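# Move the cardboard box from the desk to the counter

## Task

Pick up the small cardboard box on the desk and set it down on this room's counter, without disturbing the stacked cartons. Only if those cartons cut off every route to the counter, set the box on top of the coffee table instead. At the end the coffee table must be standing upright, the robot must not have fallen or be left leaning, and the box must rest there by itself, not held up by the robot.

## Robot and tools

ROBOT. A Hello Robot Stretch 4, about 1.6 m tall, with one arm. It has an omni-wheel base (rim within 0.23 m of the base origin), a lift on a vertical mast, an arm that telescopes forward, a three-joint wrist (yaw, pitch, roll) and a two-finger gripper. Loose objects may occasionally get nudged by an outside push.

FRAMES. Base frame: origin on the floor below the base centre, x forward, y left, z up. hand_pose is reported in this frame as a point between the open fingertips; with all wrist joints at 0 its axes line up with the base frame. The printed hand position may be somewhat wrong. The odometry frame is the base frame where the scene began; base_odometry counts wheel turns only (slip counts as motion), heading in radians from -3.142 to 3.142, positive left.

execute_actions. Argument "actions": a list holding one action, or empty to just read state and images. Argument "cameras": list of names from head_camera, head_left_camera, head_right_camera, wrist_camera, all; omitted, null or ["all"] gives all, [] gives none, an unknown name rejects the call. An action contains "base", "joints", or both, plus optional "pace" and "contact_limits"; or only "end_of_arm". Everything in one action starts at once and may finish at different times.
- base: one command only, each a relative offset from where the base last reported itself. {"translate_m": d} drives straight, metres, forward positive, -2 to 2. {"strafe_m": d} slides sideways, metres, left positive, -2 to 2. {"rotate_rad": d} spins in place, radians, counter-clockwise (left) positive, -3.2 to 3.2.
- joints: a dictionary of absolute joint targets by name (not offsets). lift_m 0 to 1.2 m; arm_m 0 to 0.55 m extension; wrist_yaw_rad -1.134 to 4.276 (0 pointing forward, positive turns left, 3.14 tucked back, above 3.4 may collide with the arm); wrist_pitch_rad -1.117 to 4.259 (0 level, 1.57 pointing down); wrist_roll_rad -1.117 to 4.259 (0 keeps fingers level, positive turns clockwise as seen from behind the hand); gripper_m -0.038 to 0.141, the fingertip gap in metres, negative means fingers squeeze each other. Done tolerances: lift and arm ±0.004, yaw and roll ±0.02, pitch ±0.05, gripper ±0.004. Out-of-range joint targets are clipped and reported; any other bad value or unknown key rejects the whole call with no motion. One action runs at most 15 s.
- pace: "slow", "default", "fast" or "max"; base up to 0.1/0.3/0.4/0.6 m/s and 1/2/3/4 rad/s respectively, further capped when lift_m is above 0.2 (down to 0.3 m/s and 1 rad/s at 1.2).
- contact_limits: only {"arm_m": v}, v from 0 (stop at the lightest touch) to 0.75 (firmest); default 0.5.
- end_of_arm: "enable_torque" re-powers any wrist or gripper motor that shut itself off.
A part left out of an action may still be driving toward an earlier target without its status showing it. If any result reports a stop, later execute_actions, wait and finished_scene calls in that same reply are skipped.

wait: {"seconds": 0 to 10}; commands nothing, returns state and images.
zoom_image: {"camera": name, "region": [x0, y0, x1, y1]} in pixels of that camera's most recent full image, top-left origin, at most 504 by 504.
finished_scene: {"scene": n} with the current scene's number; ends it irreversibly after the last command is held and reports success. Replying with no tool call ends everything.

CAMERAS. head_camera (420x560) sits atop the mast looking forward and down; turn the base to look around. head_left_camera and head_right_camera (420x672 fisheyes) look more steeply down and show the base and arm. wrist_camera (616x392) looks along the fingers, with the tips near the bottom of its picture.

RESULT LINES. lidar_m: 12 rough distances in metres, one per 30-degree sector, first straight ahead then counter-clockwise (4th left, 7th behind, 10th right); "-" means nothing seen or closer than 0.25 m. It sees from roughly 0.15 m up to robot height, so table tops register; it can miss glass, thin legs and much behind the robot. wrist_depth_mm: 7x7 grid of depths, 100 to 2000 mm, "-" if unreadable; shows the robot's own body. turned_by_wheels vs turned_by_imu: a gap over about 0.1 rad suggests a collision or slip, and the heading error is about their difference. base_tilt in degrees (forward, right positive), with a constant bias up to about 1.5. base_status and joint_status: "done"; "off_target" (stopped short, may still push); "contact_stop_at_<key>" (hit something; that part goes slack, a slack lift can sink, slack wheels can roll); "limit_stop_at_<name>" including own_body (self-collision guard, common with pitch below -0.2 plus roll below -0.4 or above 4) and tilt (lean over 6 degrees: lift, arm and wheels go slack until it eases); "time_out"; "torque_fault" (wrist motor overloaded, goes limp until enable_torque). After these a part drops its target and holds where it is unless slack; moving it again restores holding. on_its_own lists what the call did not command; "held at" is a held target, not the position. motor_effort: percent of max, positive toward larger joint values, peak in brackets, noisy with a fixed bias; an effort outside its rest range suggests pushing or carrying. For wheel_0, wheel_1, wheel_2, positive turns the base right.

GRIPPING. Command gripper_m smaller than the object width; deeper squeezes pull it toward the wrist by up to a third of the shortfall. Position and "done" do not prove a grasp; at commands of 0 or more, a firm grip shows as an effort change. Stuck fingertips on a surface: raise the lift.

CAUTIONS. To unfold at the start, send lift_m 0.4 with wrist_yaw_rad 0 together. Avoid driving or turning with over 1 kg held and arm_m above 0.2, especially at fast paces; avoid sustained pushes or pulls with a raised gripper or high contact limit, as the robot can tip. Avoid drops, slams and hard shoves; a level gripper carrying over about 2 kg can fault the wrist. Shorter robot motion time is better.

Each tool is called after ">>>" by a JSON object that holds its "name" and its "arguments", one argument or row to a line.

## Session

>>> {"name": "execute_actions", "arguments": {
  "actions": []
}}

Scene clock: 0.00 s.
base_odometry: x=+0.000 y=+0.000 heading=+0.000 (m, m, rad; odometry frame)
turned_by_wheels: +0.000 (rad since the last result)
turned_by_imu: +0.000 (rad since the last result)
base_tilt: forward=+0.6 right=-1.0 (deg)
lidar_m: 1.14 1.08 1.19 1.35 2.86 1.22 0.91 0.87 1.17 0.87 0.80 0.87
base_status: not commanded
joint_positions: lift_m=+0.293 arm_m=-0.001 wrist_yaw_rad=+3.227 wrist_pitch_rad=+0.001 wrist_roll_rad=-0.014 gripper_m=+0.057
joint_status: not commanded
motor_effort: lift_m=+21 arm_m=-1 wrist_yaw_rad=-1 wrist_pitch_rad=-6 wrist_roll_rad=-2 gripper_m=-4 wheel_0=+0 wheel_1=+0 wheel_2=+1 (%)
hand_pose: x=-0.1249 y=+0.0624 z=+0.4709 quat_wxyz=(-0.043, +0.000, -0.007, +0.999) (m; base frame)
wrist_depth_mm: - - 139 1430 1255 1366 1499 / - - 137 1205 1205 1397 1464 / - - 131 250 1255 1756 1499 / - 110 138 1098 1255 1808 1537 / 185 231 1281 1255 1255 1366 1537 / 189 1281 206 1098 196 1308 1430 / 190 931 1008 112 1098 1060 1118
pictures: head_camera, head_left_camera, head_right_camera, wrist_camera
Images, in order (width x height): head_camera 420x560, head_left_camera 420x672, head_right_camera 420x672, wrist_camera 616x392.

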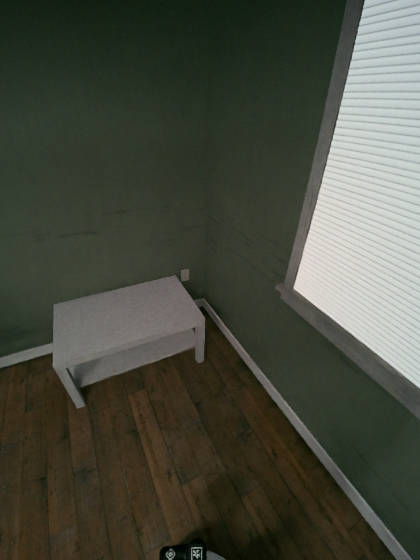

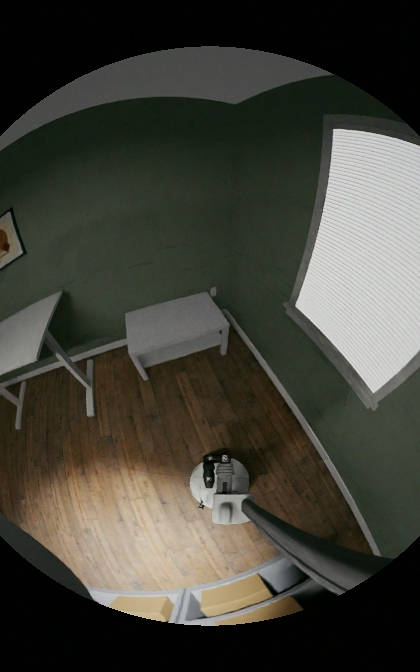

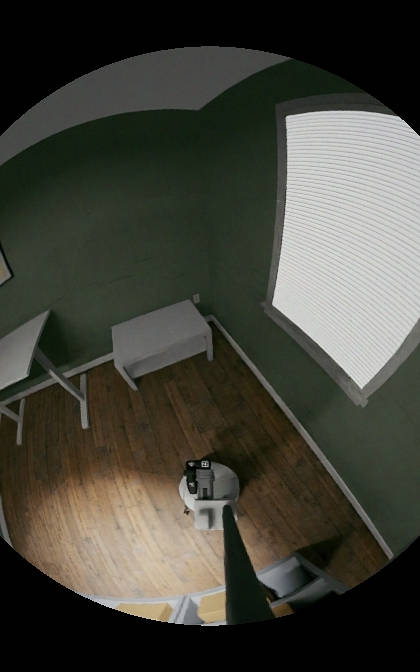

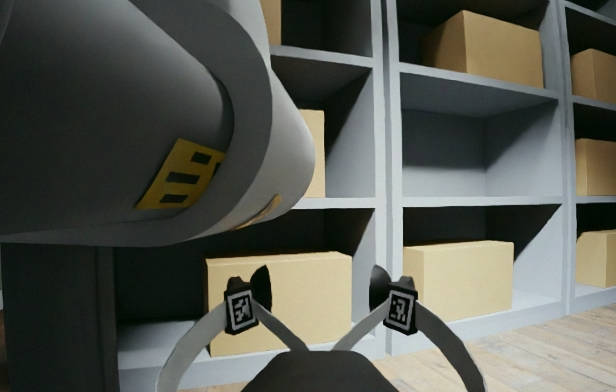

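Same layout. Check the gaps first.

>>> {"name": "execute_actions", "arguments": {
  "actions": [
    {"base":{"rotate_rad":-2.4},"joints":{"lift_m":0.95,"wrist_yaw_rad":0,"wrist_pitch_rad":0.5,"gripper_m":0.141},"pace":"fast"}
  ]
}}

Scene clock: 6.30 s.
base_odometry: x=+0.000 y=+0.000 heading=-2.399 (m, m, rad; odometry frame)
turned_by_wheels: -2.399 (rad since the last result)
turned_by_imu: -2.423 (rad since the last result)
base_tilt: forward=+0.5 right=-0.7 (deg)
lidar_m: 0.87 0.99 0.81 0.80 0.99 1.09 1.13 1.18 1.94 1.72 0.98 0.86
base_status: done
joint_positions: lift_m=+0.950 arm_m=-0.001 wrist_yaw_rad=+0.000 wrist_pitch_rad=+0.502 wrist_roll_rad=-0.014 gripper_m=+0.141
joint_status: all done
motor_effort: lift_m=+24(27) arm_m=-1(1) wrist_yaw_rad=-1(8) wrist_pitch_rad=-5(7) wrist_roll_rad=-1(2) gripper_m=+2(7) wheel_0=+4(12) wheel_1=+4(13) wheel_2=+4(11) (%)
hand_pose: x=+0.4229 y=-0.0874 z=+0.9891 quat_wxyz=(+0.969, -0.007, +0.248, +0.002) (m; base frame)
wrist_depth_mm: 831 1042 1464 768 585 544 512 / 842 1078 1499 741 621 580 539 / 866 1098 1618 904 1118 917 831 / 878 1160 1618 960 1160 707 691 / 904 1182 1708 946 946 707 661 / 917 1098 1397 1042 820 217 715 / 946 1182 1281 112 1160 878 854
pictures: head_camera, head_left_camera, head_right_camera, wrist_camera
Images, in order (width x height): head_camera 420x560, head_left_camera 420x672, head_right_camera 420x672, wrist_camera 616x392.

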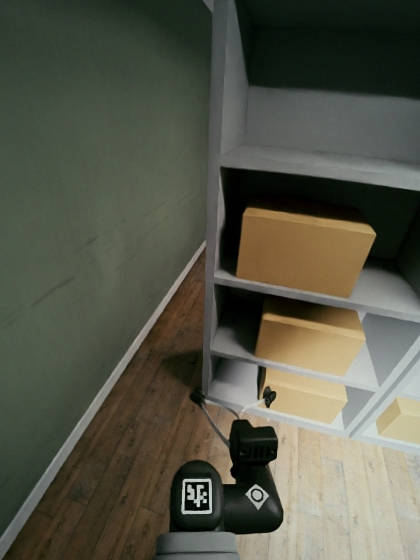

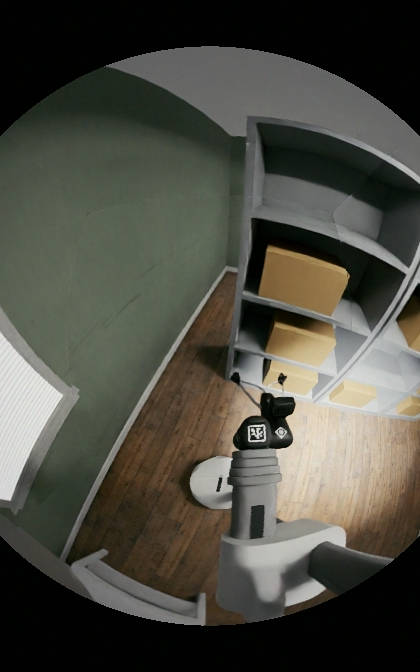

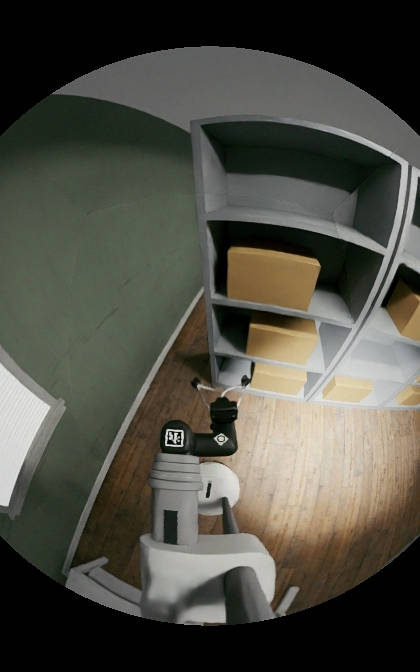

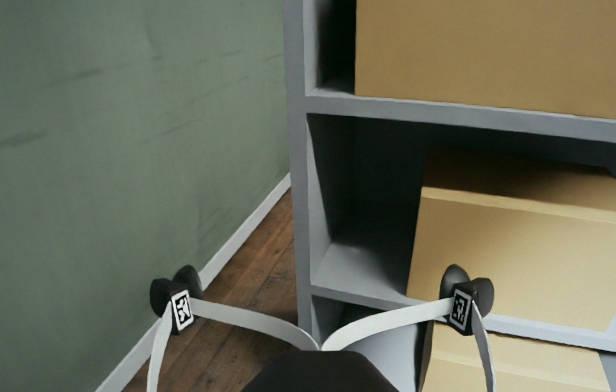

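>>> {"name": "execute_actions", "arguments": {
  "actions": [
    {"base":{"rotate_rad":2.83},"joints":{"lift_m":1.0},"pace":"fast"}
  ],
  "cameras": ["head_camera"]
}}

>>> {"name": "execute_actions", "arguments": {
  "actions": [
    {"base":{"strafe_m":1.2},"pace":"fast"}
  ]
}}

Scene clock: 9.60 s.
base_odometry: x=+0.000 y=+0.000 heading=+0.430 (m, m, rad; odometry frame)
turned_by_wheels: +2.829 (rad since the last result)
turned_by_imu: +2.854 (rad since the last result)
base_tilt: forward=+0.6 right=-1.0 (deg)
lidar_m: 1.08 1.15 1.20 2.86 1.36 0.97 0.87 0.91 0.89 0.80 0.84 1.16
base_status: done
joint_positions: lift_m=+1.000 arm_m=-0.001 wrist_yaw_rad=+0.000 wrist_pitch_rad=+0.502 wrist_roll_rad=-0.014 gripper_m=+0.141
joint_status: all done
motor_effort: lift_m=+22(26) arm_m=-1(1) wrist_yaw_rad=-1(1) wrist_pitch_rad=-6(4) wrist_roll_rad=-2(2) gripper_m=+1(0) wheel_0=-4(12) wheel_1=-3(8) wheel_2=-4(17) (%)
hand_pose: x=+0.4229 y=-0.0874 z=+1.0393 quat_wxyz=(+0.969, -0.007, +0.248, +0.002) (m; base frame)
wrist_depth_mm: 1281 1281 1281 1281 1281 1281 1060 / 1336 1366 1366 1366 1397 1366 1078 / 1499 1464 1464 1499 1499 1464 1078 / 1618 1618 1576 1499 1537 1537 1098 / 1708 1756 1205 1205 1182 1366 1078 / 1430 1499 1138 1336 1308 217 1098 / 1336 1308 1308 112 1308 1281 1078
pictures: head_camera
Images, in order (width x height): head_camera 420x560.

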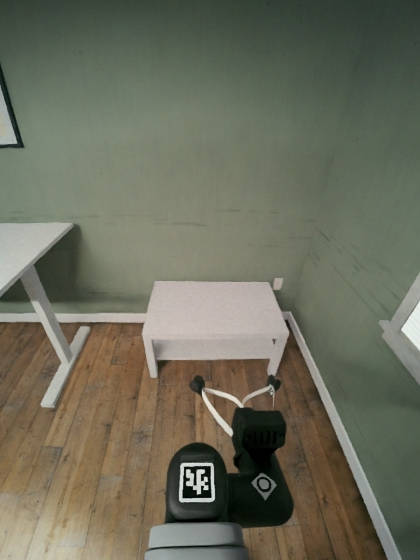

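Scene clock: 14.27 s.
base_odometry: x=-0.500 y=+1.091 heading=+0.430 (m, m, rad; odometry frame)
turned_by_wheels: +0.000 (rad since the last result)
turned_by_imu: -0.002 (rad since the last result)
base_tilt: forward=+0.5 right=-1.0 (deg)
lidar_m: 0.82 0.86 1.17 1.64 1.39 0.98 0.94 0.94 1.27 2.00 1.54 0.85
base_status: done
joint_positions: lift_m=+1.000 arm_m=-0.001 wrist_yaw_rad=+0.000 wrist_pitch_rad=+0.502 wrist_roll_rad=-0.014 gripper_m=+0.141
joint_status: not commanded
motor_effort: lift_m=+22(22) arm_m=-1(1) wrist_yaw_rad=-1(1) wrist_pitch_rad=-6(5) wrist_roll_rad=-3(1) gripper_m=+2(1) wheel_0=-2(14) wheel_1=+3(14) wheel_2=+0(1) (%)
hand_pose: x=+0.4229 y=-0.0874 z=+1.0393 quat_wxyz=(+0.969, -0.007, +0.248, +0.002) (m; base frame)
wrist_depth_mm: 1255 1281 1255 1255 1255 1281 1281 / 1281 1308 1229 1182 1308 1336 1336 / 778 750 732 723 707 1430 1464 / 1576 1576 1576 1576 1537 1537 1464 / 1661 1708 1708 1708 1661 1661 1205 / 1430 1499 1464 1576 1430 217 1255 / 1336 1336 1336 112 1336 1281 1281
pictures: head_camera, head_left_camera, head_right_camera, wrist_camera
Images, in order (width x height): head_camera 420x560, head_left_camera 420x672, head_right_camera 420x672, wrist_camera 616x392.

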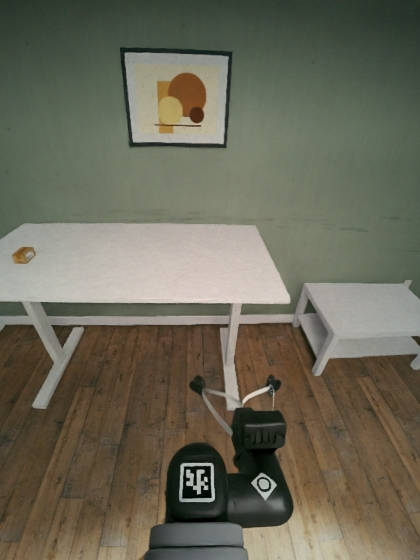

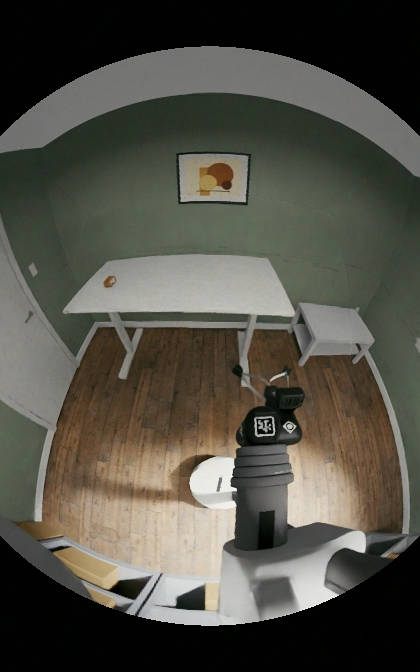

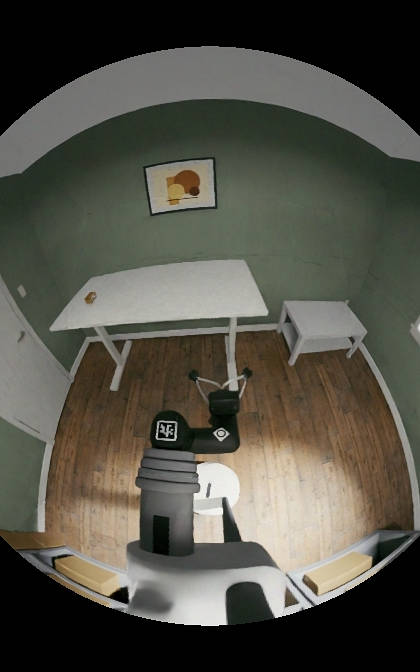

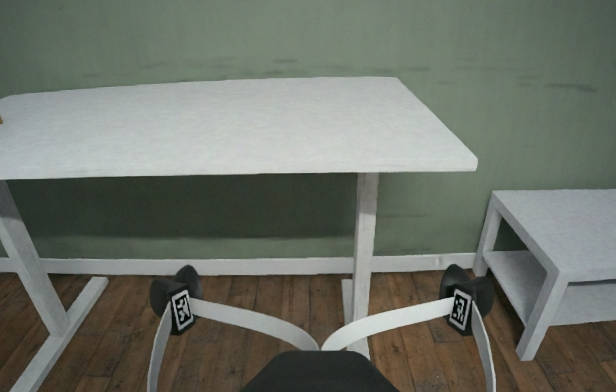

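>>> {"name": "execute_actions", "arguments": {
  "actions": [
    {"base":{"strafe_m":0.47},"pace":"fast"}
  ],
  "cameras": []
}}

>>> {"name": "execute_actions", "arguments": {
  "actions": [
    {"base":{"translate_m":0.4},"pace":"fast"}
  ],
  "cameras": []
}}

>>> {"name": "execute_actions", "arguments": {
  "actions": [
    {"base":{"rotate_rad":0.7},"joints":{"arm_m":0.2},"pace":"fast"}
  ]
}}

Scene clock: 17.37 s.
base_odometry: x=-0.696 y=+1.518 heading=+0.430 (m, m, rad; odometry frame)
turned_by_wheels: +0.000 (rad since the last result)
turned_by_imu: -0.001 (rad since the last result)
base_tilt: forward=+0.5 right=-0.9 (deg)
lidar_m: 0.81 0.84 1.25 1.17 1.25 0.99 0.93 0.95 1.28 2.45 1.72 0.86
base_status: done
joint_positions: lift_m=+1.000 arm_m=-0.001 wrist_yaw_rad=+0.000 wrist_pitch_rad=+0.502 wrist_roll_rad=-0.014 gripper_m=+0.141
joint_status: not commanded
motor_effort: lift_m=+22(22) arm_m=-1(1) wrist_yaw_rad=-1(0) wrist_pitch_rad=-5(4) wrist_roll_rad=-1(3) gripper_m=-2(2) wheel_0=-1(12) wheel_1=+3(14) wheel_2=+0(5) (%)
hand_pose: x=+0.4229 y=-0.0874 z=+1.0393 quat_wxyz=(+0.969, -0.007, +0.248, +0.002) (m; base frame)
wrist_depth_mm: 1229 1255 1255 1255 1255 1255 1229 / 1336 1281 1229 1182 1160 1160 1281 / 778 750 732 723 707 699 699 / 1537 1537 1537 1576 1576 1537 1537 / 1618 1661 1708 1708 1708 1661 1708 / 1537 1464 1464 1537 1576 217 1499 / 1336 1308 1336 112 1336 1308 1255
pictures: none
No camera images: the call's "cameras" was empty. Leave "cameras" out to get every camera's image.

Scene clock: 19.97 s.
base_odometry: x=-0.333 y=+1.685 heading=+0.430 (m, m, rad; odometry frame)
turned_by_wheels: +0.000 (rad since the last result)
turned_by_imu: -0.002 (rad since the last result)
base_tilt: forward=+0.6 right=-0.9 (deg)
lidar_m: 0.40 0.43 0.61 1.18 1.26 1.41 1.34 1.36 1.84 2.45 0.61 0.44
base_status: done
joint_positions: lift_m=+1.000 arm_m=-0.001 wrist_yaw_rad=+0.000 wrist_pitch_rad=+0.502 wrist_roll_rad=-0.014 gripper_m=+0.141
joint_status: not commanded
motor_effort: lift_m=+22(22) arm_m=-1(1) wrist_yaw_rad=-1(0) wrist_pitch_rad=-5(5) wrist_roll_rad=-1(2) gripper_m=+1(3) wheel_0=+3(12) wheel_1=+3(10) wheel_2=-3(14) (%)
hand_pose: x=+0.4229 y=-0.0874 z=+1.0393 quat_wxyz=(+0.969, -0.007, +0.248, +0.002) (m; base frame)
wrist_depth_mm: 904 891 891 891 904 904 904 / 960 960 960 946 946 946 960 / 778 759 723 715 715 707 707 / 521 535 525 517 517 508 500 / 410 413 410 404 399 394 389 / 332 320 310 332 329 217 317 / 296 296 290 112 285 286 285
pictures: none
No camera images: the call's "cameras" was empty. Leave "cameras" out to get every camera's image.

Scene clock: 21.57 s.
base_odometry: x=-0.333 y=+1.685 heading=+1.130 (m, m, rad; odometry frame)
turned_by_wheels: +0.699 (rad since the last result)
turned_by_imu: +0.705 (rad since the last result)
base_tilt: forward=+0.6 right=-0.9 (deg)
lidar_m: 0.46 0.75 1.18 1.32 1.36 1.34 1.46 2.28 1.76 0.52 0.40 0.41
base_status: done
joint_positions: lift_m=+1.000 arm_m=+0.199 wrist_yaw_rad=+0.000 wrist_pitch_rad=+0.502 wrist_roll_rad=-0.014 gripper_m=+0.141
joint_status: all done
motor_effort: lift_m=+22(22) arm_m=+6(6) wrist_yaw_rad=-1(3) wrist_pitch_rad=-5(5) wrist_roll_rad=-1(2) gripper_m=+1(2) wheel_0=-3(12) wheel_1=-4(9) wheel_2=-4(11) (%)
hand_pose: x=+0.6228 y=-0.0874 z=+1.0393 quat_wxyz=(+0.969, -0.007, +0.248, +0.002) (m; base frame)
wrist_depth_mm: 798 931 1118 991 831 699 634 / 831 976 1160 1060 878 750 668 / 854 1008 1255 768 707 699 676 / 866 1008 521 517 430 504 496 / 854 410 404 402 384 394 387 / 931 320 309 330 325 217 315 / 1008 287 282 112 278 271 -
pictures: head_camera, head_left_camera, head_right_camera, wrist_camera
Images, in order (width x height): head_camera 420x560, head_left_camera 420x672, head_right_camera 420x672, wrist_camera 616x392.

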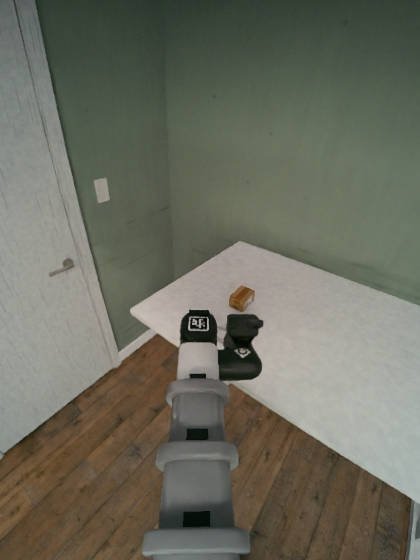

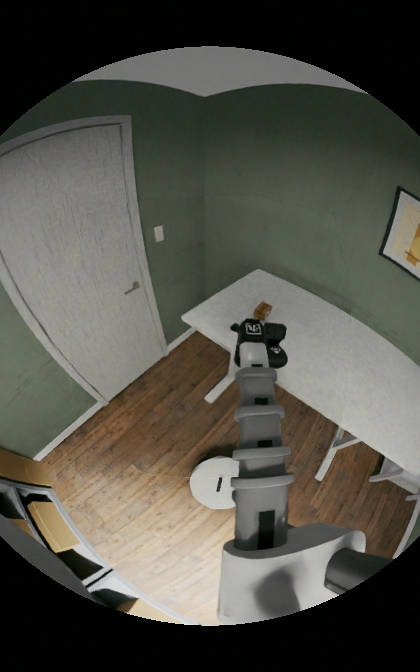

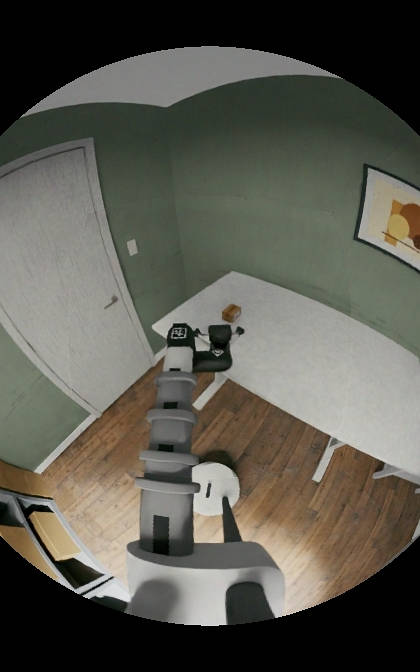

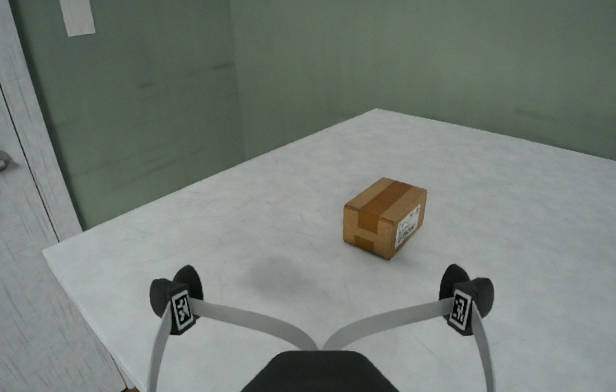

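>>> {"name": "execute_actions", "arguments": {
  "actions": [
    {"base":{"strafe_m":0.065},"joints":{"arm_m":0.43,"wrist_yaw_rad":-0.5,"lift_m":1.01}}
  ],
  "cameras": ["wrist_camera","head_camera"]
}}

Scene clock: 24.60 s.
base_odometry: x=-0.392 y=+1.712 heading=+1.130 (m, m, rad; odometry frame)
turned_by_wheels: +0.000 (rad since the last result)
turned_by_imu: -0.001 (rad since the last result)
base_tilt: forward=+0.7 right=-1.0 (deg)
lidar_m: 0.51 1.15 1.12 1.28 1.31 1.30 1.44 2.24 1.83 0.60 0.47 0.45
base_status: done
joint_positions: lift_m=+1.010 arm_m=+0.429 wrist_yaw_rad=-0.500 wrist_pitch_rad=+0.502 wrist_roll_rad=-0.014 gripper_m=+0.141
joint_status: all done
motor_effort: lift_m=+24(28) arm_m=+6(5) wrist_yaw_rad=-1(6) wrist_pitch_rad=-5(7) wrist_roll_rad=-1(1) gripper_m=+3(1) wheel_0=-3(13) wheel_1=+3(12) wheel_2=+0(0) (%)
hand_pose: x=+0.7800 y=-0.1979 z=+1.0491 quat_wxyz=(+0.939, +0.055, +0.242, -0.238) (m; base frame)
wrist_depth_mm: 759 732 699 668 634 609 591 / 820 788 750 715 683 647 621 / 891 854 788 741 707 683 661 / 960 931 539 535 525 517 512 / 991 424 424 418 415 407 402 / 342 329 320 277 314 217 327 / 293 287 293 112 286 281 283
pictures: head_camera, wrist_camera
Images, in order (width x height): head_camera 420x560, wrist_camera 616x392.

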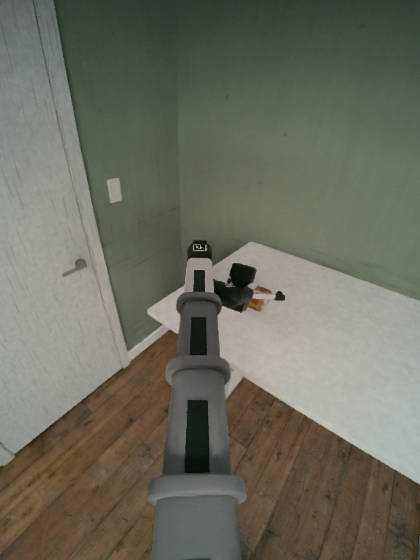

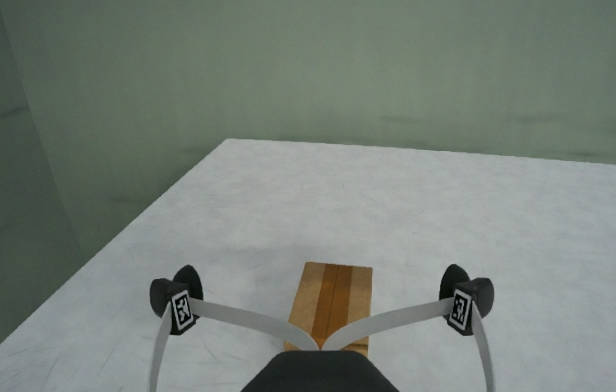

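>>> {"name": "execute_actions", "arguments": {
  "actions": [
    {"base":{"strafe_m":-0.03},"joints":{"arm_m":0.46,"lift_m":0.93}}
  ],
  "cameras": ["wrist_camera"]
}}

Scene clock: 26.30 s.
base_odometry: x=-0.364 y=+1.700 heading=+1.130 (m, m, rad; odometry frame)
turned_by_wheels: +0.000 (rad since the last result)
turned_by_imu: -0.001 (rad since the last result)
base_tilt: forward=+0.6 right=-0.9 (deg)
lidar_m: 0.49 0.77 1.15 1.31 1.34 1.31 1.47 2.30 1.77 0.57 0.45 0.43
base_status: done
joint_positions: lift_m=+0.930 arm_m=+0.459 wrist_yaw_rad=-0.500 wrist_pitch_rad=+0.501 wrist_roll_rad=-0.014 gripper_m=+0.141
joint_status: all done
motor_effort: lift_m=+16(21) arm_m=+6(4) wrist_yaw_rad=+0(0) wrist_pitch_rad=+0(7) wrist_roll_rad=-3(3) gripper_m=+1(1) wheel_0=+2(10) wheel_1=-2(11) wheel_2=+0(2) (%)
hand_pose: x=+0.8100 y=-0.1981 z=+0.9700 quat_wxyz=(+0.939, +0.055, +0.242, -0.238) (m; base frame)
wrist_depth_mm: 715 683 654 634 597 574 554 / 778 741 707 676 640 609 585 / 854 798 530 517 512 512 508 / 891 384 377 373 370 366 362 / 296 296 294 211 287 283 281 / 238 230 204 179 220 214 229 / 205 200 201 112 199 196 -
pictures: wrist_camera
Images, in order (width x height): wrist_camera 616x392.

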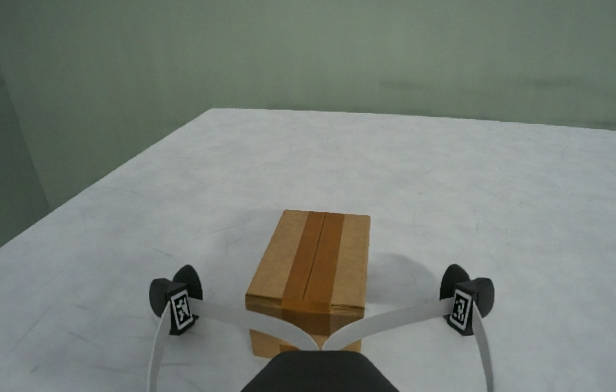

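>>> {"name": "execute_actions", "arguments": {
  "actions": [
    {"joints":{"gripper_m":0.0}}
  ],
  "cameras": ["wrist_camera"]
}}

>>> {"name": "execute_actions", "arguments": {
  "actions": [
    {"joints":{"lift_m":1.0}}
  ],
  "cameras": ["wrist_camera"]
}}

Scene clock: 28.93 s.
base_odometry: x=-0.364 y=+1.700 heading=+1.130 (m, m, rad; odometry frame)
turned_by_wheels: +0.000 (rad since the last result)
turned_by_imu: -0.001 (rad since the last result)
base_tilt: forward=+0.5 right=-0.8 (deg)
lidar_m: 0.50 0.79 1.15 1.31 1.32 1.30 1.45 2.28 1.80 0.58 0.44 0.43
base_status: not commanded
joint_positions: lift_m=+0.930 arm_m=+0.459 wrist_yaw_rad=-0.500 wrist_pitch_rad=+0.503 wrist_roll_rad=-0.014 gripper_m=+0.001
joint_status: all done
motor_effort: lift_m=+17(17) arm_m=+6(6) wrist_yaw_rad=-2(1) wrist_pitch_rad=-7(8) wrist_roll_rad=-1(2) gripper_m=-24(23) wheel_0=+2(2) wheel_1=-2(2) wheel_2=+0(0) (%)
hand_pose: x=+0.8099 y=-0.1979 z=+0.9695 quat_wxyz=(+0.939, +0.055, +0.243, -0.238) (m; base frame)
wrist_depth_mm: 715 691 654 634 603 574 554 / 778 741 707 676 634 615 585 / 854 788 521 508 504 500 504 / 904 377 375 370 366 362 357 / 293 293 291 202 273 281 278 / 236 237 183 164 179 229 228 / 203 193 200 112 196 188 -
pictures: wrist_camera
Images, in order (width x height): wrist_camera 616x392.

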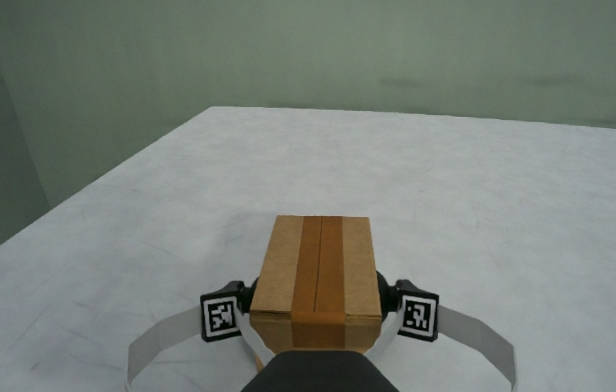

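Scene clock: 30.17 s.
base_odometry: x=-0.364 y=+1.700 heading=+1.130 (m, m, rad; odometry frame)
turned_by_wheels: +0.000 (rad since the last result)
turned_by_imu: +0.000 (rad since the last result)
base_tilt: forward=+0.6 right=-0.9 (deg)
lidar_m: 0.51 0.78 1.15 1.31 1.33 1.32 1.46 2.27 1.80 0.55 0.45 0.44
base_status: not commanded
joint_positions: lift_m=+1.000 arm_m=+0.459 wrist_yaw_rad=-0.500 wrist_pitch_rad=+0.503 wrist_roll_rad=-0.014 gripper_m=+0.001
joint_status: all done
motor_effort: lift_m=+24(27) arm_m=+5(6) wrist_yaw_rad=-2(1) wrist_pitch_rad=-7(6) wrist_roll_rad=-2(2) gripper_m=-26(23) wheel_0=+2(2) wheel_1=-2(2) wheel_2=+0(0) (%)
hand_pose: x=+0.8099 y=-0.1979 z=+1.0389 quat_wxyz=(+0.939, +0.055, +0.243, -0.238) (m; base frame)
wrist_depth_mm: 715 691 654 634 603 574 559 / 778 741 699 676 640 615 585 / 842 798 741 707 668 647 627 / 917 866 517 512 508 500 492 / 946 404 404 202 379 392 387 / 325 329 183 164 179 319 314 / 281 267 276 112 272 259 -
pictures: wrist_camera
Images, in order (width x height): wrist_camera 616x392.

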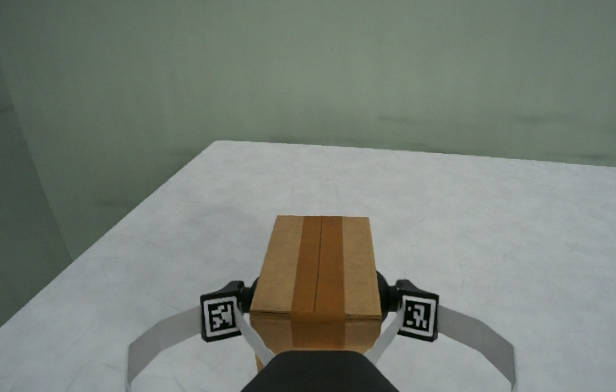

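>>> {"name": "execute_actions", "arguments": {
  "actions": [
    {"base":{"rotate_rad":2.44},"joints":{"arm_m":0,"wrist_yaw_rad":0}}
  ],
  "cameras": []
}}

>>> {"name": "execute_actions", "arguments": {
  "actions": [
    {"base":{"translate_m":0.55},"pace":"fast"}
  ],
  "cameras": ["head_right_camera"]
}}

>>> {"name": "execute_actions", "arguments": {
  "actions": [
    {"base":{"strafe_m":2.0},"pace":"fast"}
  ]
}}

Scene clock: 33.27 s.
base_odometry: x=-0.364 y=+1.700 heading=-2.715 (m, m, rad; odometry frame)
turned_by_wheels: +2.439 (rad since the last result)
turned_by_imu: +2.461 (rad since the last result)
base_tilt: forward=+0.6 right=-0.9 (deg)
lidar_m: 1.28 1.34 1.77 2.52 0.71 0.48 0.46 0.47 0.62 1.14 1.20 1.39
base_status: done
joint_positions: lift_m=+1.000 arm_m=+0.001 wrist_yaw_rad=+0.000 wrist_pitch_rad=+0.503 wrist_roll_rad=-0.014 gripper_m=+0.001
joint_status: all done
motor_effort: lift_m=+24(24) arm_m=-6(6) wrist_yaw_rad=-2(3) wrist_pitch_rad=-9(10) wrist_roll_rad=-3(1) gripper_m=-23(23) wheel_0=-4(9) wheel_1=-3(10) wheel_2=-6(10) (%)
hand_pose: x=+0.4247 y=-0.0874 z=+1.0389 quat_wxyz=(+0.969, -0.007, +0.249, +0.002) (m; base frame)
wrist_depth_mm: 976 960 991 1366 991 1008 1160 / 1042 1025 1042 1336 1060 1118 1336 / 1430 1537 1537 1336 1182 1366 1182 / 1336 1397 1281 1205 1229 1308 1255 / 1336 1366 1618 201 1366 1397 1366 / 1430 1464 183 164 178 1430 1430 / 1336 1255 1308 112 1281 1229 1281
pictures: none
No camera images: the call's "cameras" was empty. Leave "cameras" out to get every camera's image.

Scene clock: 36.27 s.
base_odometry: x=-0.865 y=+1.472 heading=-2.714 (m, m, rad; odometry frame)
turned_by_wheels: +0.001 (rad since the last result)
turned_by_imu: -0.002 (rad since the last result)
base_tilt: forward=+0.6 right=-0.9 (deg)
lidar_m: 0.75 0.79 1.05 2.55 1.89 1.07 1.00 0.99 1.21 1.14 1.16 0.80
base_status: done
joint_positions: lift_m=+1.000 arm_m=+0.001 wrist_yaw_rad=+0.000 wrist_pitch_rad=+0.503 wrist_roll_rad=-0.014 gripper_m=+0.001
joint_status: not commanded
motor_effort: lift_m=+24(24) arm_m=-5(5) wrist_yaw_rad=-1(1) wrist_pitch_rad=-6(8) wrist_roll_rad=-2(3) gripper_m=-23(24) wheel_0=+4(8) wheel_1=+4(9) wheel_2=-1(14) (%)
hand_pose: x=+0.4246 y=-0.0874 z=+1.0389 quat_wxyz=(+0.969, -0.007, +0.249, +0.002) (m; base frame)
wrist_depth_mm: 496 492 668 891 508 512 508 / 521 530 661 917 539 549 544 / 559 574 569 597 569 574 585 / 1078 1060 647 854 798 904 946 / 1078 1078 683 202 691 707 931 / 878 878 183 164 178 768 831 / 788 788 798 112 891 891 931
pictures: head_right_camera
Images, in order (width x height): head_right_camera 420x672.

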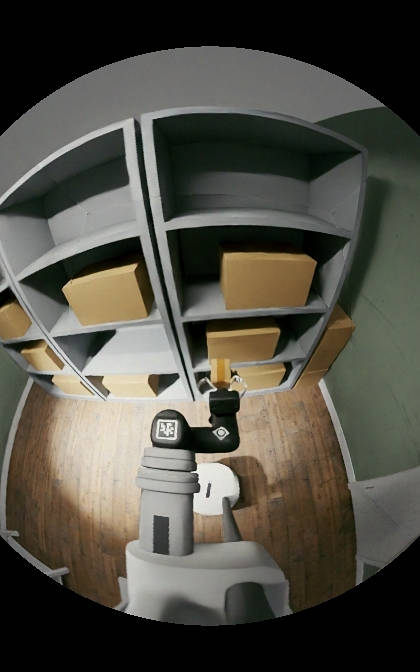

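Scene clock: 43.13 s.
base_odometry: x=-0.036 y=-0.348 heading=-2.714 (m, m, rad; odometry frame)
turned_by_wheels: +0.000 (rad since the last result)
turned_by_imu: -0.003 (rad since the last result)
base_tilt: forward=+0.5 right=-0.9 (deg)
lidar_m: 0.62 0.91 0.61 0.57 0.55 0.78 1.32 1.37 1.55 3.12 0.98 0.67
base_status: done
joint_positions: lift_m=+1.000 arm_m=+0.001 wrist_yaw_rad=+0.000 wrist_pitch_rad=+0.503 wrist_roll_rad=-0.014 gripper_m=+0.001
joint_status: not commanded
motor_effort: lift_m=+23(24) arm_m=-5(6) wrist_yaw_rad=-1(1) wrist_pitch_rad=-9(7) wrist_roll_rad=-2(2) gripper_m=-22(23) wheel_0=-3(16) wheel_1=+1(14) wheel_2=+0(4) (%)
hand_pose: x=+0.4246 y=-0.0874 z=+1.0389 quat_wxyz=(+0.969, -0.007, +0.249, +0.002) (m; base frame)
wrist_depth_mm: 991 1464 - 778 407 410 410 / 960 1430 - 778 433 436 439 / 976 1430 - 530 469 469 469 / 976 1430 - 480 484 715 707 / 946 1430 1863 202 647 627 615 / 931 1281 183 164 178 609 627 / 946 1138 1308 112 676 676 691
pictures: head_camera, head_left_camera, head_right_camera, wrist_camera
Images, in order (width x height): head_camera 420x560, head_left_camera 420x672, head_right_camera 420x672, wrist_camera 616x392.

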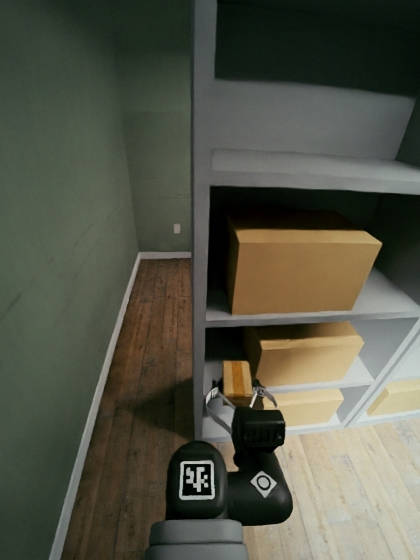

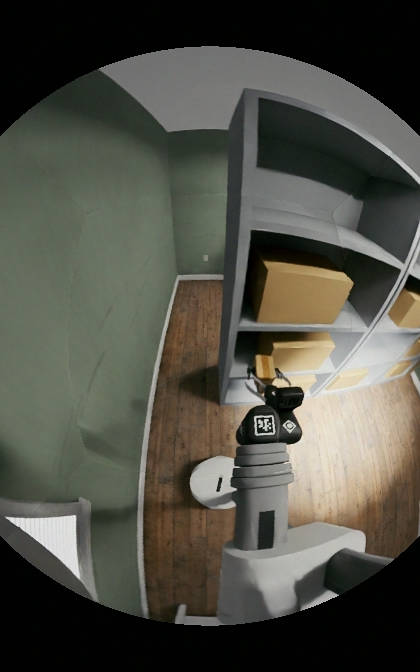

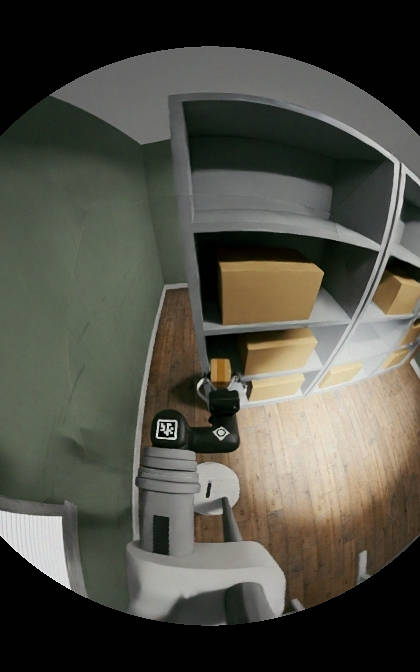

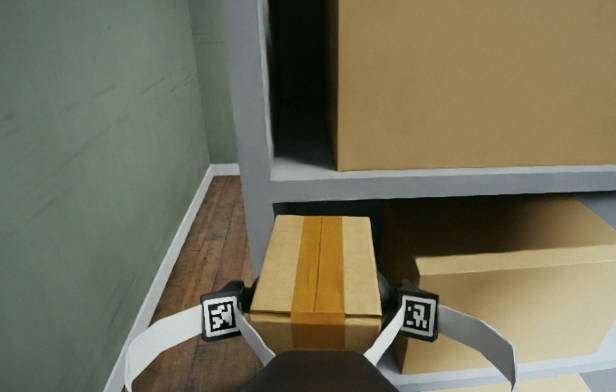

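>>> {"name": "execute_actions", "arguments": {
  "actions": [
    {"base":{"strafe_m":0.27}}
  ],
  "cameras": []
}}

>>> {"name": "execute_actions", "arguments": {
  "actions": [
    {"base":{"rotate_rad":0.055}}
  ],
  "cameras": []
}}

>>> {"name": "execute_actions", "arguments": {
  "actions": [
    {"base":{"translate_m":0.35}}
  ],
  "cameras": ["head_left_camera","head_right_camera"]
}}

Scene clock: 45.67 s.
base_odometry: x=+0.076 y=-0.594 heading=-2.714 (m, m, rad; odometry frame)
turned_by_wheels: +0.000 (rad since the last result)
turned_by_imu: -0.001 (rad since the last result)
base_tilt: forward=+0.7 right=-0.9 (deg)
lidar_m: 0.93 0.46 0.31 0.29 0.30 0.42 0.99 1.37 1.73 3.25 0.97 0.68
base_status: done
joint_positions: lift_m=+1.000 arm_m=+0.001 wrist_yaw_rad=+0.000 wrist_pitch_rad=+0.503 wrist_roll_rad=-0.014 gripper_m=+0.001
joint_status: not commanded
motor_effort: lift_m=+23(23) arm_m=-5(5) wrist_yaw_rad=-1(1) wrist_pitch_rad=-7(8) wrist_roll_rad=-2(2) gripper_m=-25(22) wheel_0=-4(14) wheel_1=+2(12) wheel_2=+0(4) (%)
hand_pose: x=+0.4246 y=-0.0874 z=+1.0389 quat_wxyz=(+0.969, -0.007, +0.249, +0.002) (m; base frame)
wrist_depth_mm: 609 878 1921 - 676 402 421 / 597 904 1921 - 691 449 430 / 597 891 1921 - 715 469 459 / 597 891 1863 - 732 473 473 / 591 866 1756 202 585 768 640 / 580 798 183 164 179 768 634 / 585 723 1281 112 640 699 668
pictures: none
No camera images: the call's "cameras" was empty. Leave "cameras" out to get every camera's image.

Scene clock: 46.33 s.
base_odometry: x=+0.076 y=-0.594 heading=-2.661 (m, m, rad; odometry frame)
turned_by_wheels: +0.054 (rad since the last result)
turned_by_imu: +0.054 (rad since the last result)
base_tilt: forward=+0.7 right=-0.9 (deg)
lidar_m: 1.09 0.43 0.32 0.29 0.31 0.45 1.33 1.39 1.74 2.61 0.89 0.68
base_status: done
joint_positions: lift_m=+1.000 arm_m=+0.001 wrist_yaw_rad=+0.000 wrist_pitch_rad=+0.503 wrist_roll_rad=-0.014 gripper_m=+0.001
joint_status: not commanded
motor_effort: lift_m=+23(23) arm_m=-5(5) wrist_yaw_rad=-2(1) wrist_pitch_rad=-7(7) wrist_roll_rad=-2(2) gripper_m=-23(29) wheel_0=-5(9) wheel_1=-4(6) wheel_2=-6(7) (%)
hand_pose: x=+0.4246 y=-0.0874 z=+1.0389 quat_wxyz=(+0.969, -0.007, +0.249, +0.002) (m; base frame)
wrist_depth_mm: 544 778 1464 - - 418 445 / 539 778 1499 - - 427 484 / 544 798 1499 - - 466 477 / 544 788 1499 - 960 473 469 / 539 788 1464 202 715 569 683 / 539 723 183 164 179 788 668 / 544 661 1255 112 699 597 668
pictures: none
No camera images: the call's "cameras" was empty. Leave "cameras" out to get every camera's image.

Scene clock: 48.97 s.
base_odometry: x=-0.234 y=-0.756 heading=-2.660 (m, m, rad; odometry frame)
turned_by_wheels: +0.000 (rad since the last result)
turned_by_imu: -0.001 (rad since the last result)
base_tilt: forward=+0.8 right=-0.9 (deg)
lidar_m: 1.28 0.45 0.30 0.29 0.31 0.46 1.23 1.77 2.10 1.20 0.42 0.39
base_status: done
joint_positions: lift_m=+1.000 arm_m=+0.001 wrist_yaw_rad=+0.000 wrist_pitch_rad=+0.503 wrist_roll_rad=-0.014 gripper_m=+0.001
joint_status: not commanded
motor_effort: lift_m=+23(23) arm_m=-5(5) wrist_yaw_rad=-1(1) wrist_pitch_rad=-8(8) wrist_roll_rad=-1(3) gripper_m=-26(24) wheel_0=+5(9) wheel_1=+3(8) wheel_2=-4(15) (%)
hand_pose: x=+0.4246 y=-0.0874 z=+1.0389 quat_wxyz=(+0.969, -0.007, +0.249, +0.002) (m; base frame)
wrist_depth_mm: 549 778 1499 - - 415 293 / 544 788 1499 - - 424 297 / 544 788 1499 - - 430 301 / 544 788 1499 - - 430 303 / 544 788 1499 201 1808 433 303 / 539 732 184 164 179 368 300 / 544 661 1229 112 699 338 296
pictures: head_left_camera, head_right_camera
Images, in order (width x height): head_left_camera 420x672, head_right_camera 420x672.

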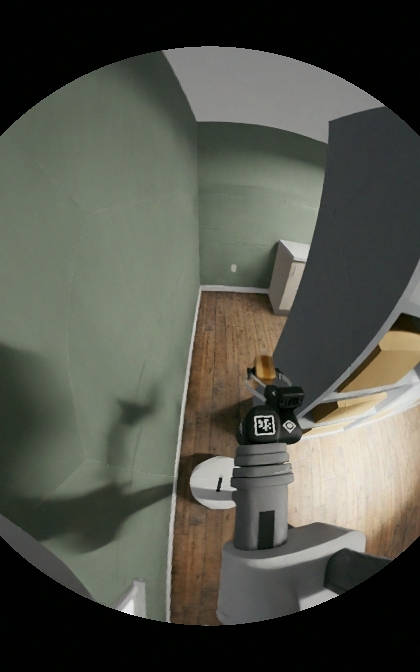

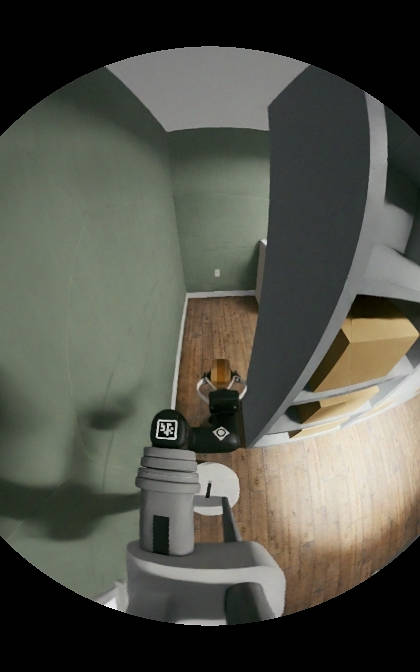

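>>> {"name": "execute_actions", "arguments": {
  "actions": [
    {"base":{"translate_m":1.1},"joints":{"lift_m":1.05}}
  ],
  "cameras": []
}}

>>> {"name": "execute_actions", "arguments": {
  "actions": [
    {"base":{"strafe_m":-0.75},"pace":"fast"}
  ]
}}

Scene clock: 54.37 s.
base_odometry: x=-1.209 y=-1.265 heading=-2.660 (m, m, rad; odometry frame)
turned_by_wheels: +0.000 (rad since the last result)
turned_by_imu: -0.004 (rad since the last result)
base_tilt: forward=+0.6 right=-0.8 (deg)
lidar_m: 1.30 0.46 0.31 0.28 0.31 0.50 1.36 0.40 0.42 1.20 1.04 1.03
base_status: done
joint_positions: lift_m=+1.050 arm_m=+0.001 wrist_yaw_rad=+0.000 wrist_pitch_rad=+0.503 wrist_roll_rad=-0.014 gripper_m=+0.001
joint_status: all done
motor_effort: lift_m=+24(24) arm_m=-5(5) wrist_yaw_rad=-1(1) wrist_pitch_rad=-8(9) wrist_roll_rad=-2(3) gripper_m=-24(23) wheel_0=+4(11) wheel_1=+3(8) wheel_2=-2(13) (%)
hand_pose: x=+0.4246 y=-0.0874 z=+1.0888 quat_wxyz=(+0.969, -0.007, +0.249, +0.002) (m; base frame)
wrist_depth_mm: 554 788 1025 1008 991 991 991 / 549 798 1078 1078 1078 1060 1042 / 554 798 1160 1160 1160 1138 1025 / 554 798 1229 1229 1229 1205 931 / 549 798 1336 202 1336 1308 931 / 544 732 184 164 178 1160 917 / 549 676 1255 112 1336 1078 904
pictures: none
No camera images: the call's "cameras" was empty. Leave "cameras" out to get every camera's image.

Scene clock: 57.87 s.
base_odometry: x=-1.556 y=-0.601 heading=-2.660 (m, m, rad; odometry frame)
turned_by_wheels: +0.000 (rad since the last result)
turned_by_imu: +0.000 (rad since the last result)
base_tilt: forward=+0.8 right=-0.9 (deg)
lidar_m: 0.72 1.42 1.11 1.06 0.44 0.32 0.30 0.31 0.42 1.18 1.09 0.79
base_status: done
joint_positions: lift_m=+1.050 arm_m=+0.001 wrist_yaw_rad=+0.000 wrist_pitch_rad=+0.503 wrist_roll_rad=-0.014 gripper_m=+0.001
joint_status: not commanded
motor_effort: lift_m=+24(24) arm_m=-5(5) wrist_yaw_rad=+0(1) wrist_pitch_rad=-6(8) wrist_roll_rad=-2(1) gripper_m=-24(25) wheel_0=+3(16) wheel_1=-3(12) wheel_2=+0(3) (%)
hand_pose: x=+0.4246 y=-0.0874 z=+1.0889 quat_wxyz=(+0.969, -0.007, +0.249, +0.002) (m; base frame)
wrist_depth_mm: 1025 1025 1008 1025 1008 991 976 / 1078 1098 1078 1078 1078 1060 1042 / 1182 1160 1160 976 960 946 946 / 1281 1281 1281 699 691 683 668 / 1397 1397 1366 202 621 654 654 / 1464 1499 183 164 179 707 723 / 1366 1336 1366 112 788 788 798
pictures: head_camera, head_left_camera, head_right_camera, wrist_camera
Images, in order (width x height): head_camera 420x560, head_left_camera 420x672, head_right_camera 420x672, wrist_camera 616x392.

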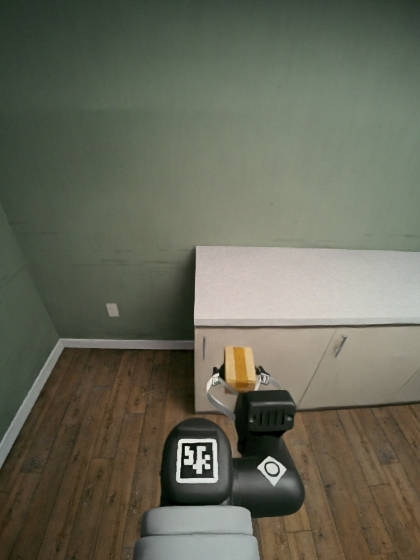

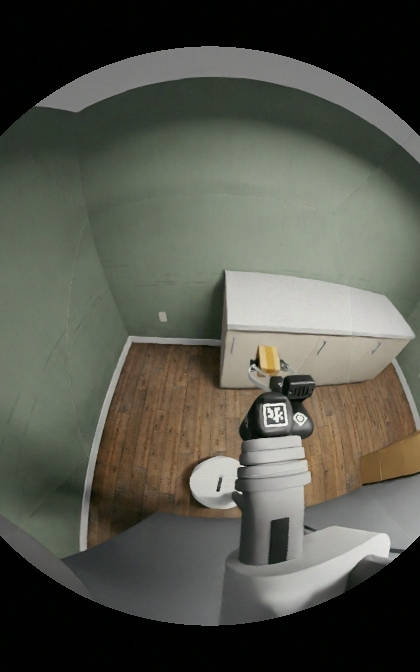

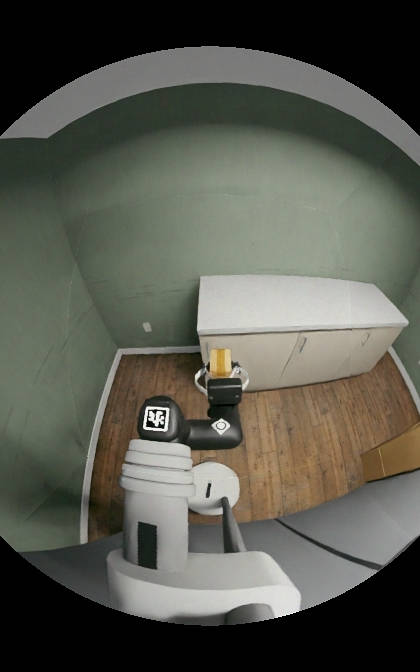

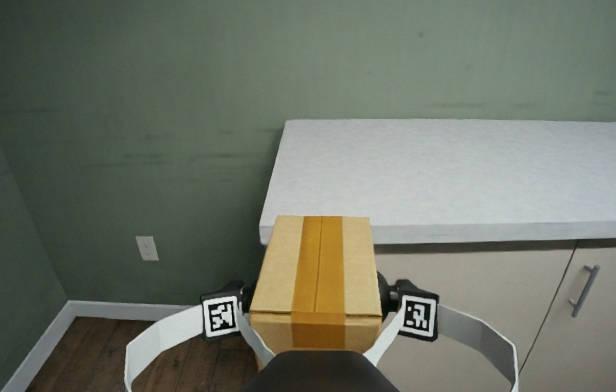

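>>> {"name": "execute_actions", "arguments": {
  "actions": [
    {"base":{"strafe_m":-0.15},"joints":{"arm_m":0.48,"lift_m":0.96}}
  ],
  "cameras": []
}}

>>> {"name": "execute_actions", "arguments": {
  "actions": [
    {"joints":{"lift_m":0.9},"pace":"slow"}
  ],
  "cameras": ["wrist_camera"]
}}

Scene clock: 60.60 s.
base_odometry: x=-1.626 y=-0.468 heading=-2.660 (m, m, rad; odometry frame)
turned_by_wheels: +0.000 (rad since the last result)
turned_by_imu: -0.001 (rad since the last result)
base_tilt: forward=+0.8 right=-0.9 (deg)
lidar_m: 0.74 1.40 1.25 1.20 0.42 0.31 0.29 0.33 0.40 1.19 1.10 0.78
base_status: done
joint_positions: lift_m=+0.960 arm_m=+0.479 wrist_yaw_rad=+0.000 wrist_pitch_rad=+0.503 wrist_roll_rad=-0.014 gripper_m=+0.001
joint_status: all done
motor_effort: lift_m=+17(22) arm_m=+6(7) wrist_yaw_rad=-1(0) wrist_pitch_rad=-8(9) wrist_roll_rad=-1(2) gripper_m=-25(23) wheel_0=+4(10) wheel_1=-3(10) wheel_2=+0(1) (%)
hand_pose: x=+0.9027 y=-0.0874 z=+0.9994 quat_wxyz=(+0.969, -0.007, +0.249, +0.002) (m; base frame)
wrist_depth_mm: 597 597 591 597 585 580 574 / 640 634 634 634 627 621 609 / 691 683 668 668 654 654 647 / 750 732 517 512 504 500 496 / 831 407 404 202 379 389 387 / 355 329 183 164 179 319 312 / 283 267 277 112 271 260 -
pictures: none
No camera images: the call's "cameras" was empty. Leave "cameras" out to get every camera's image.

Scene clock: 61.97 s.
base_odometry: x=-1.626 y=-0.468 heading=-2.660 (m, m, rad; odometry frame)
turned_by_wheels: +0.000 (rad since the last result)
turned_by_imu: +0.000 (rad since the last result)
base_tilt: forward=+0.6 right=-1.0 (deg)
lidar_m: 0.74 1.42 1.24 1.20 0.43 0.32 0.29 0.31 0.41 1.18 1.09 0.76
base_status: not commanded
joint_positions: lift_m=+0.900 arm_m=+0.479 wrist_yaw_rad=+0.000 wrist_pitch_rad=+0.503 wrist_roll_rad=-0.014 gripper_m=+0.001
joint_status: all done
motor_effort: lift_m=+17(18) arm_m=+6(6) wrist_yaw_rad=-1(2) wrist_pitch_rad=-7(8) wrist_roll_rad=-2(4) gripper_m=-23(24) wheel_0=+4(4) wheel_1=-3(3) wheel_2=+0(0) (%)
hand_pose: x=+0.9027 y=-0.0874 z=+0.9394 quat_wxyz=(+0.969, -0.007, +0.249, +0.002) (m; base frame)
wrist_depth_mm: 597 597 591 591 591 580 580 / 634 634 627 627 627 621 615 / 691 676 549 535 525 525 525 / 750 399 394 389 384 379 375 / 309 309 306 202 287 296 293 / 249 250 183 164 179 241 238 / 214 203 210 112 206 197 -
pictures: wrist_camera
Images, in order (width x height): wrist_camera 616x392.

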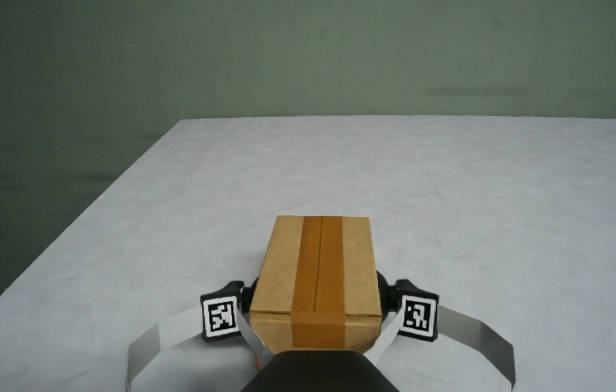

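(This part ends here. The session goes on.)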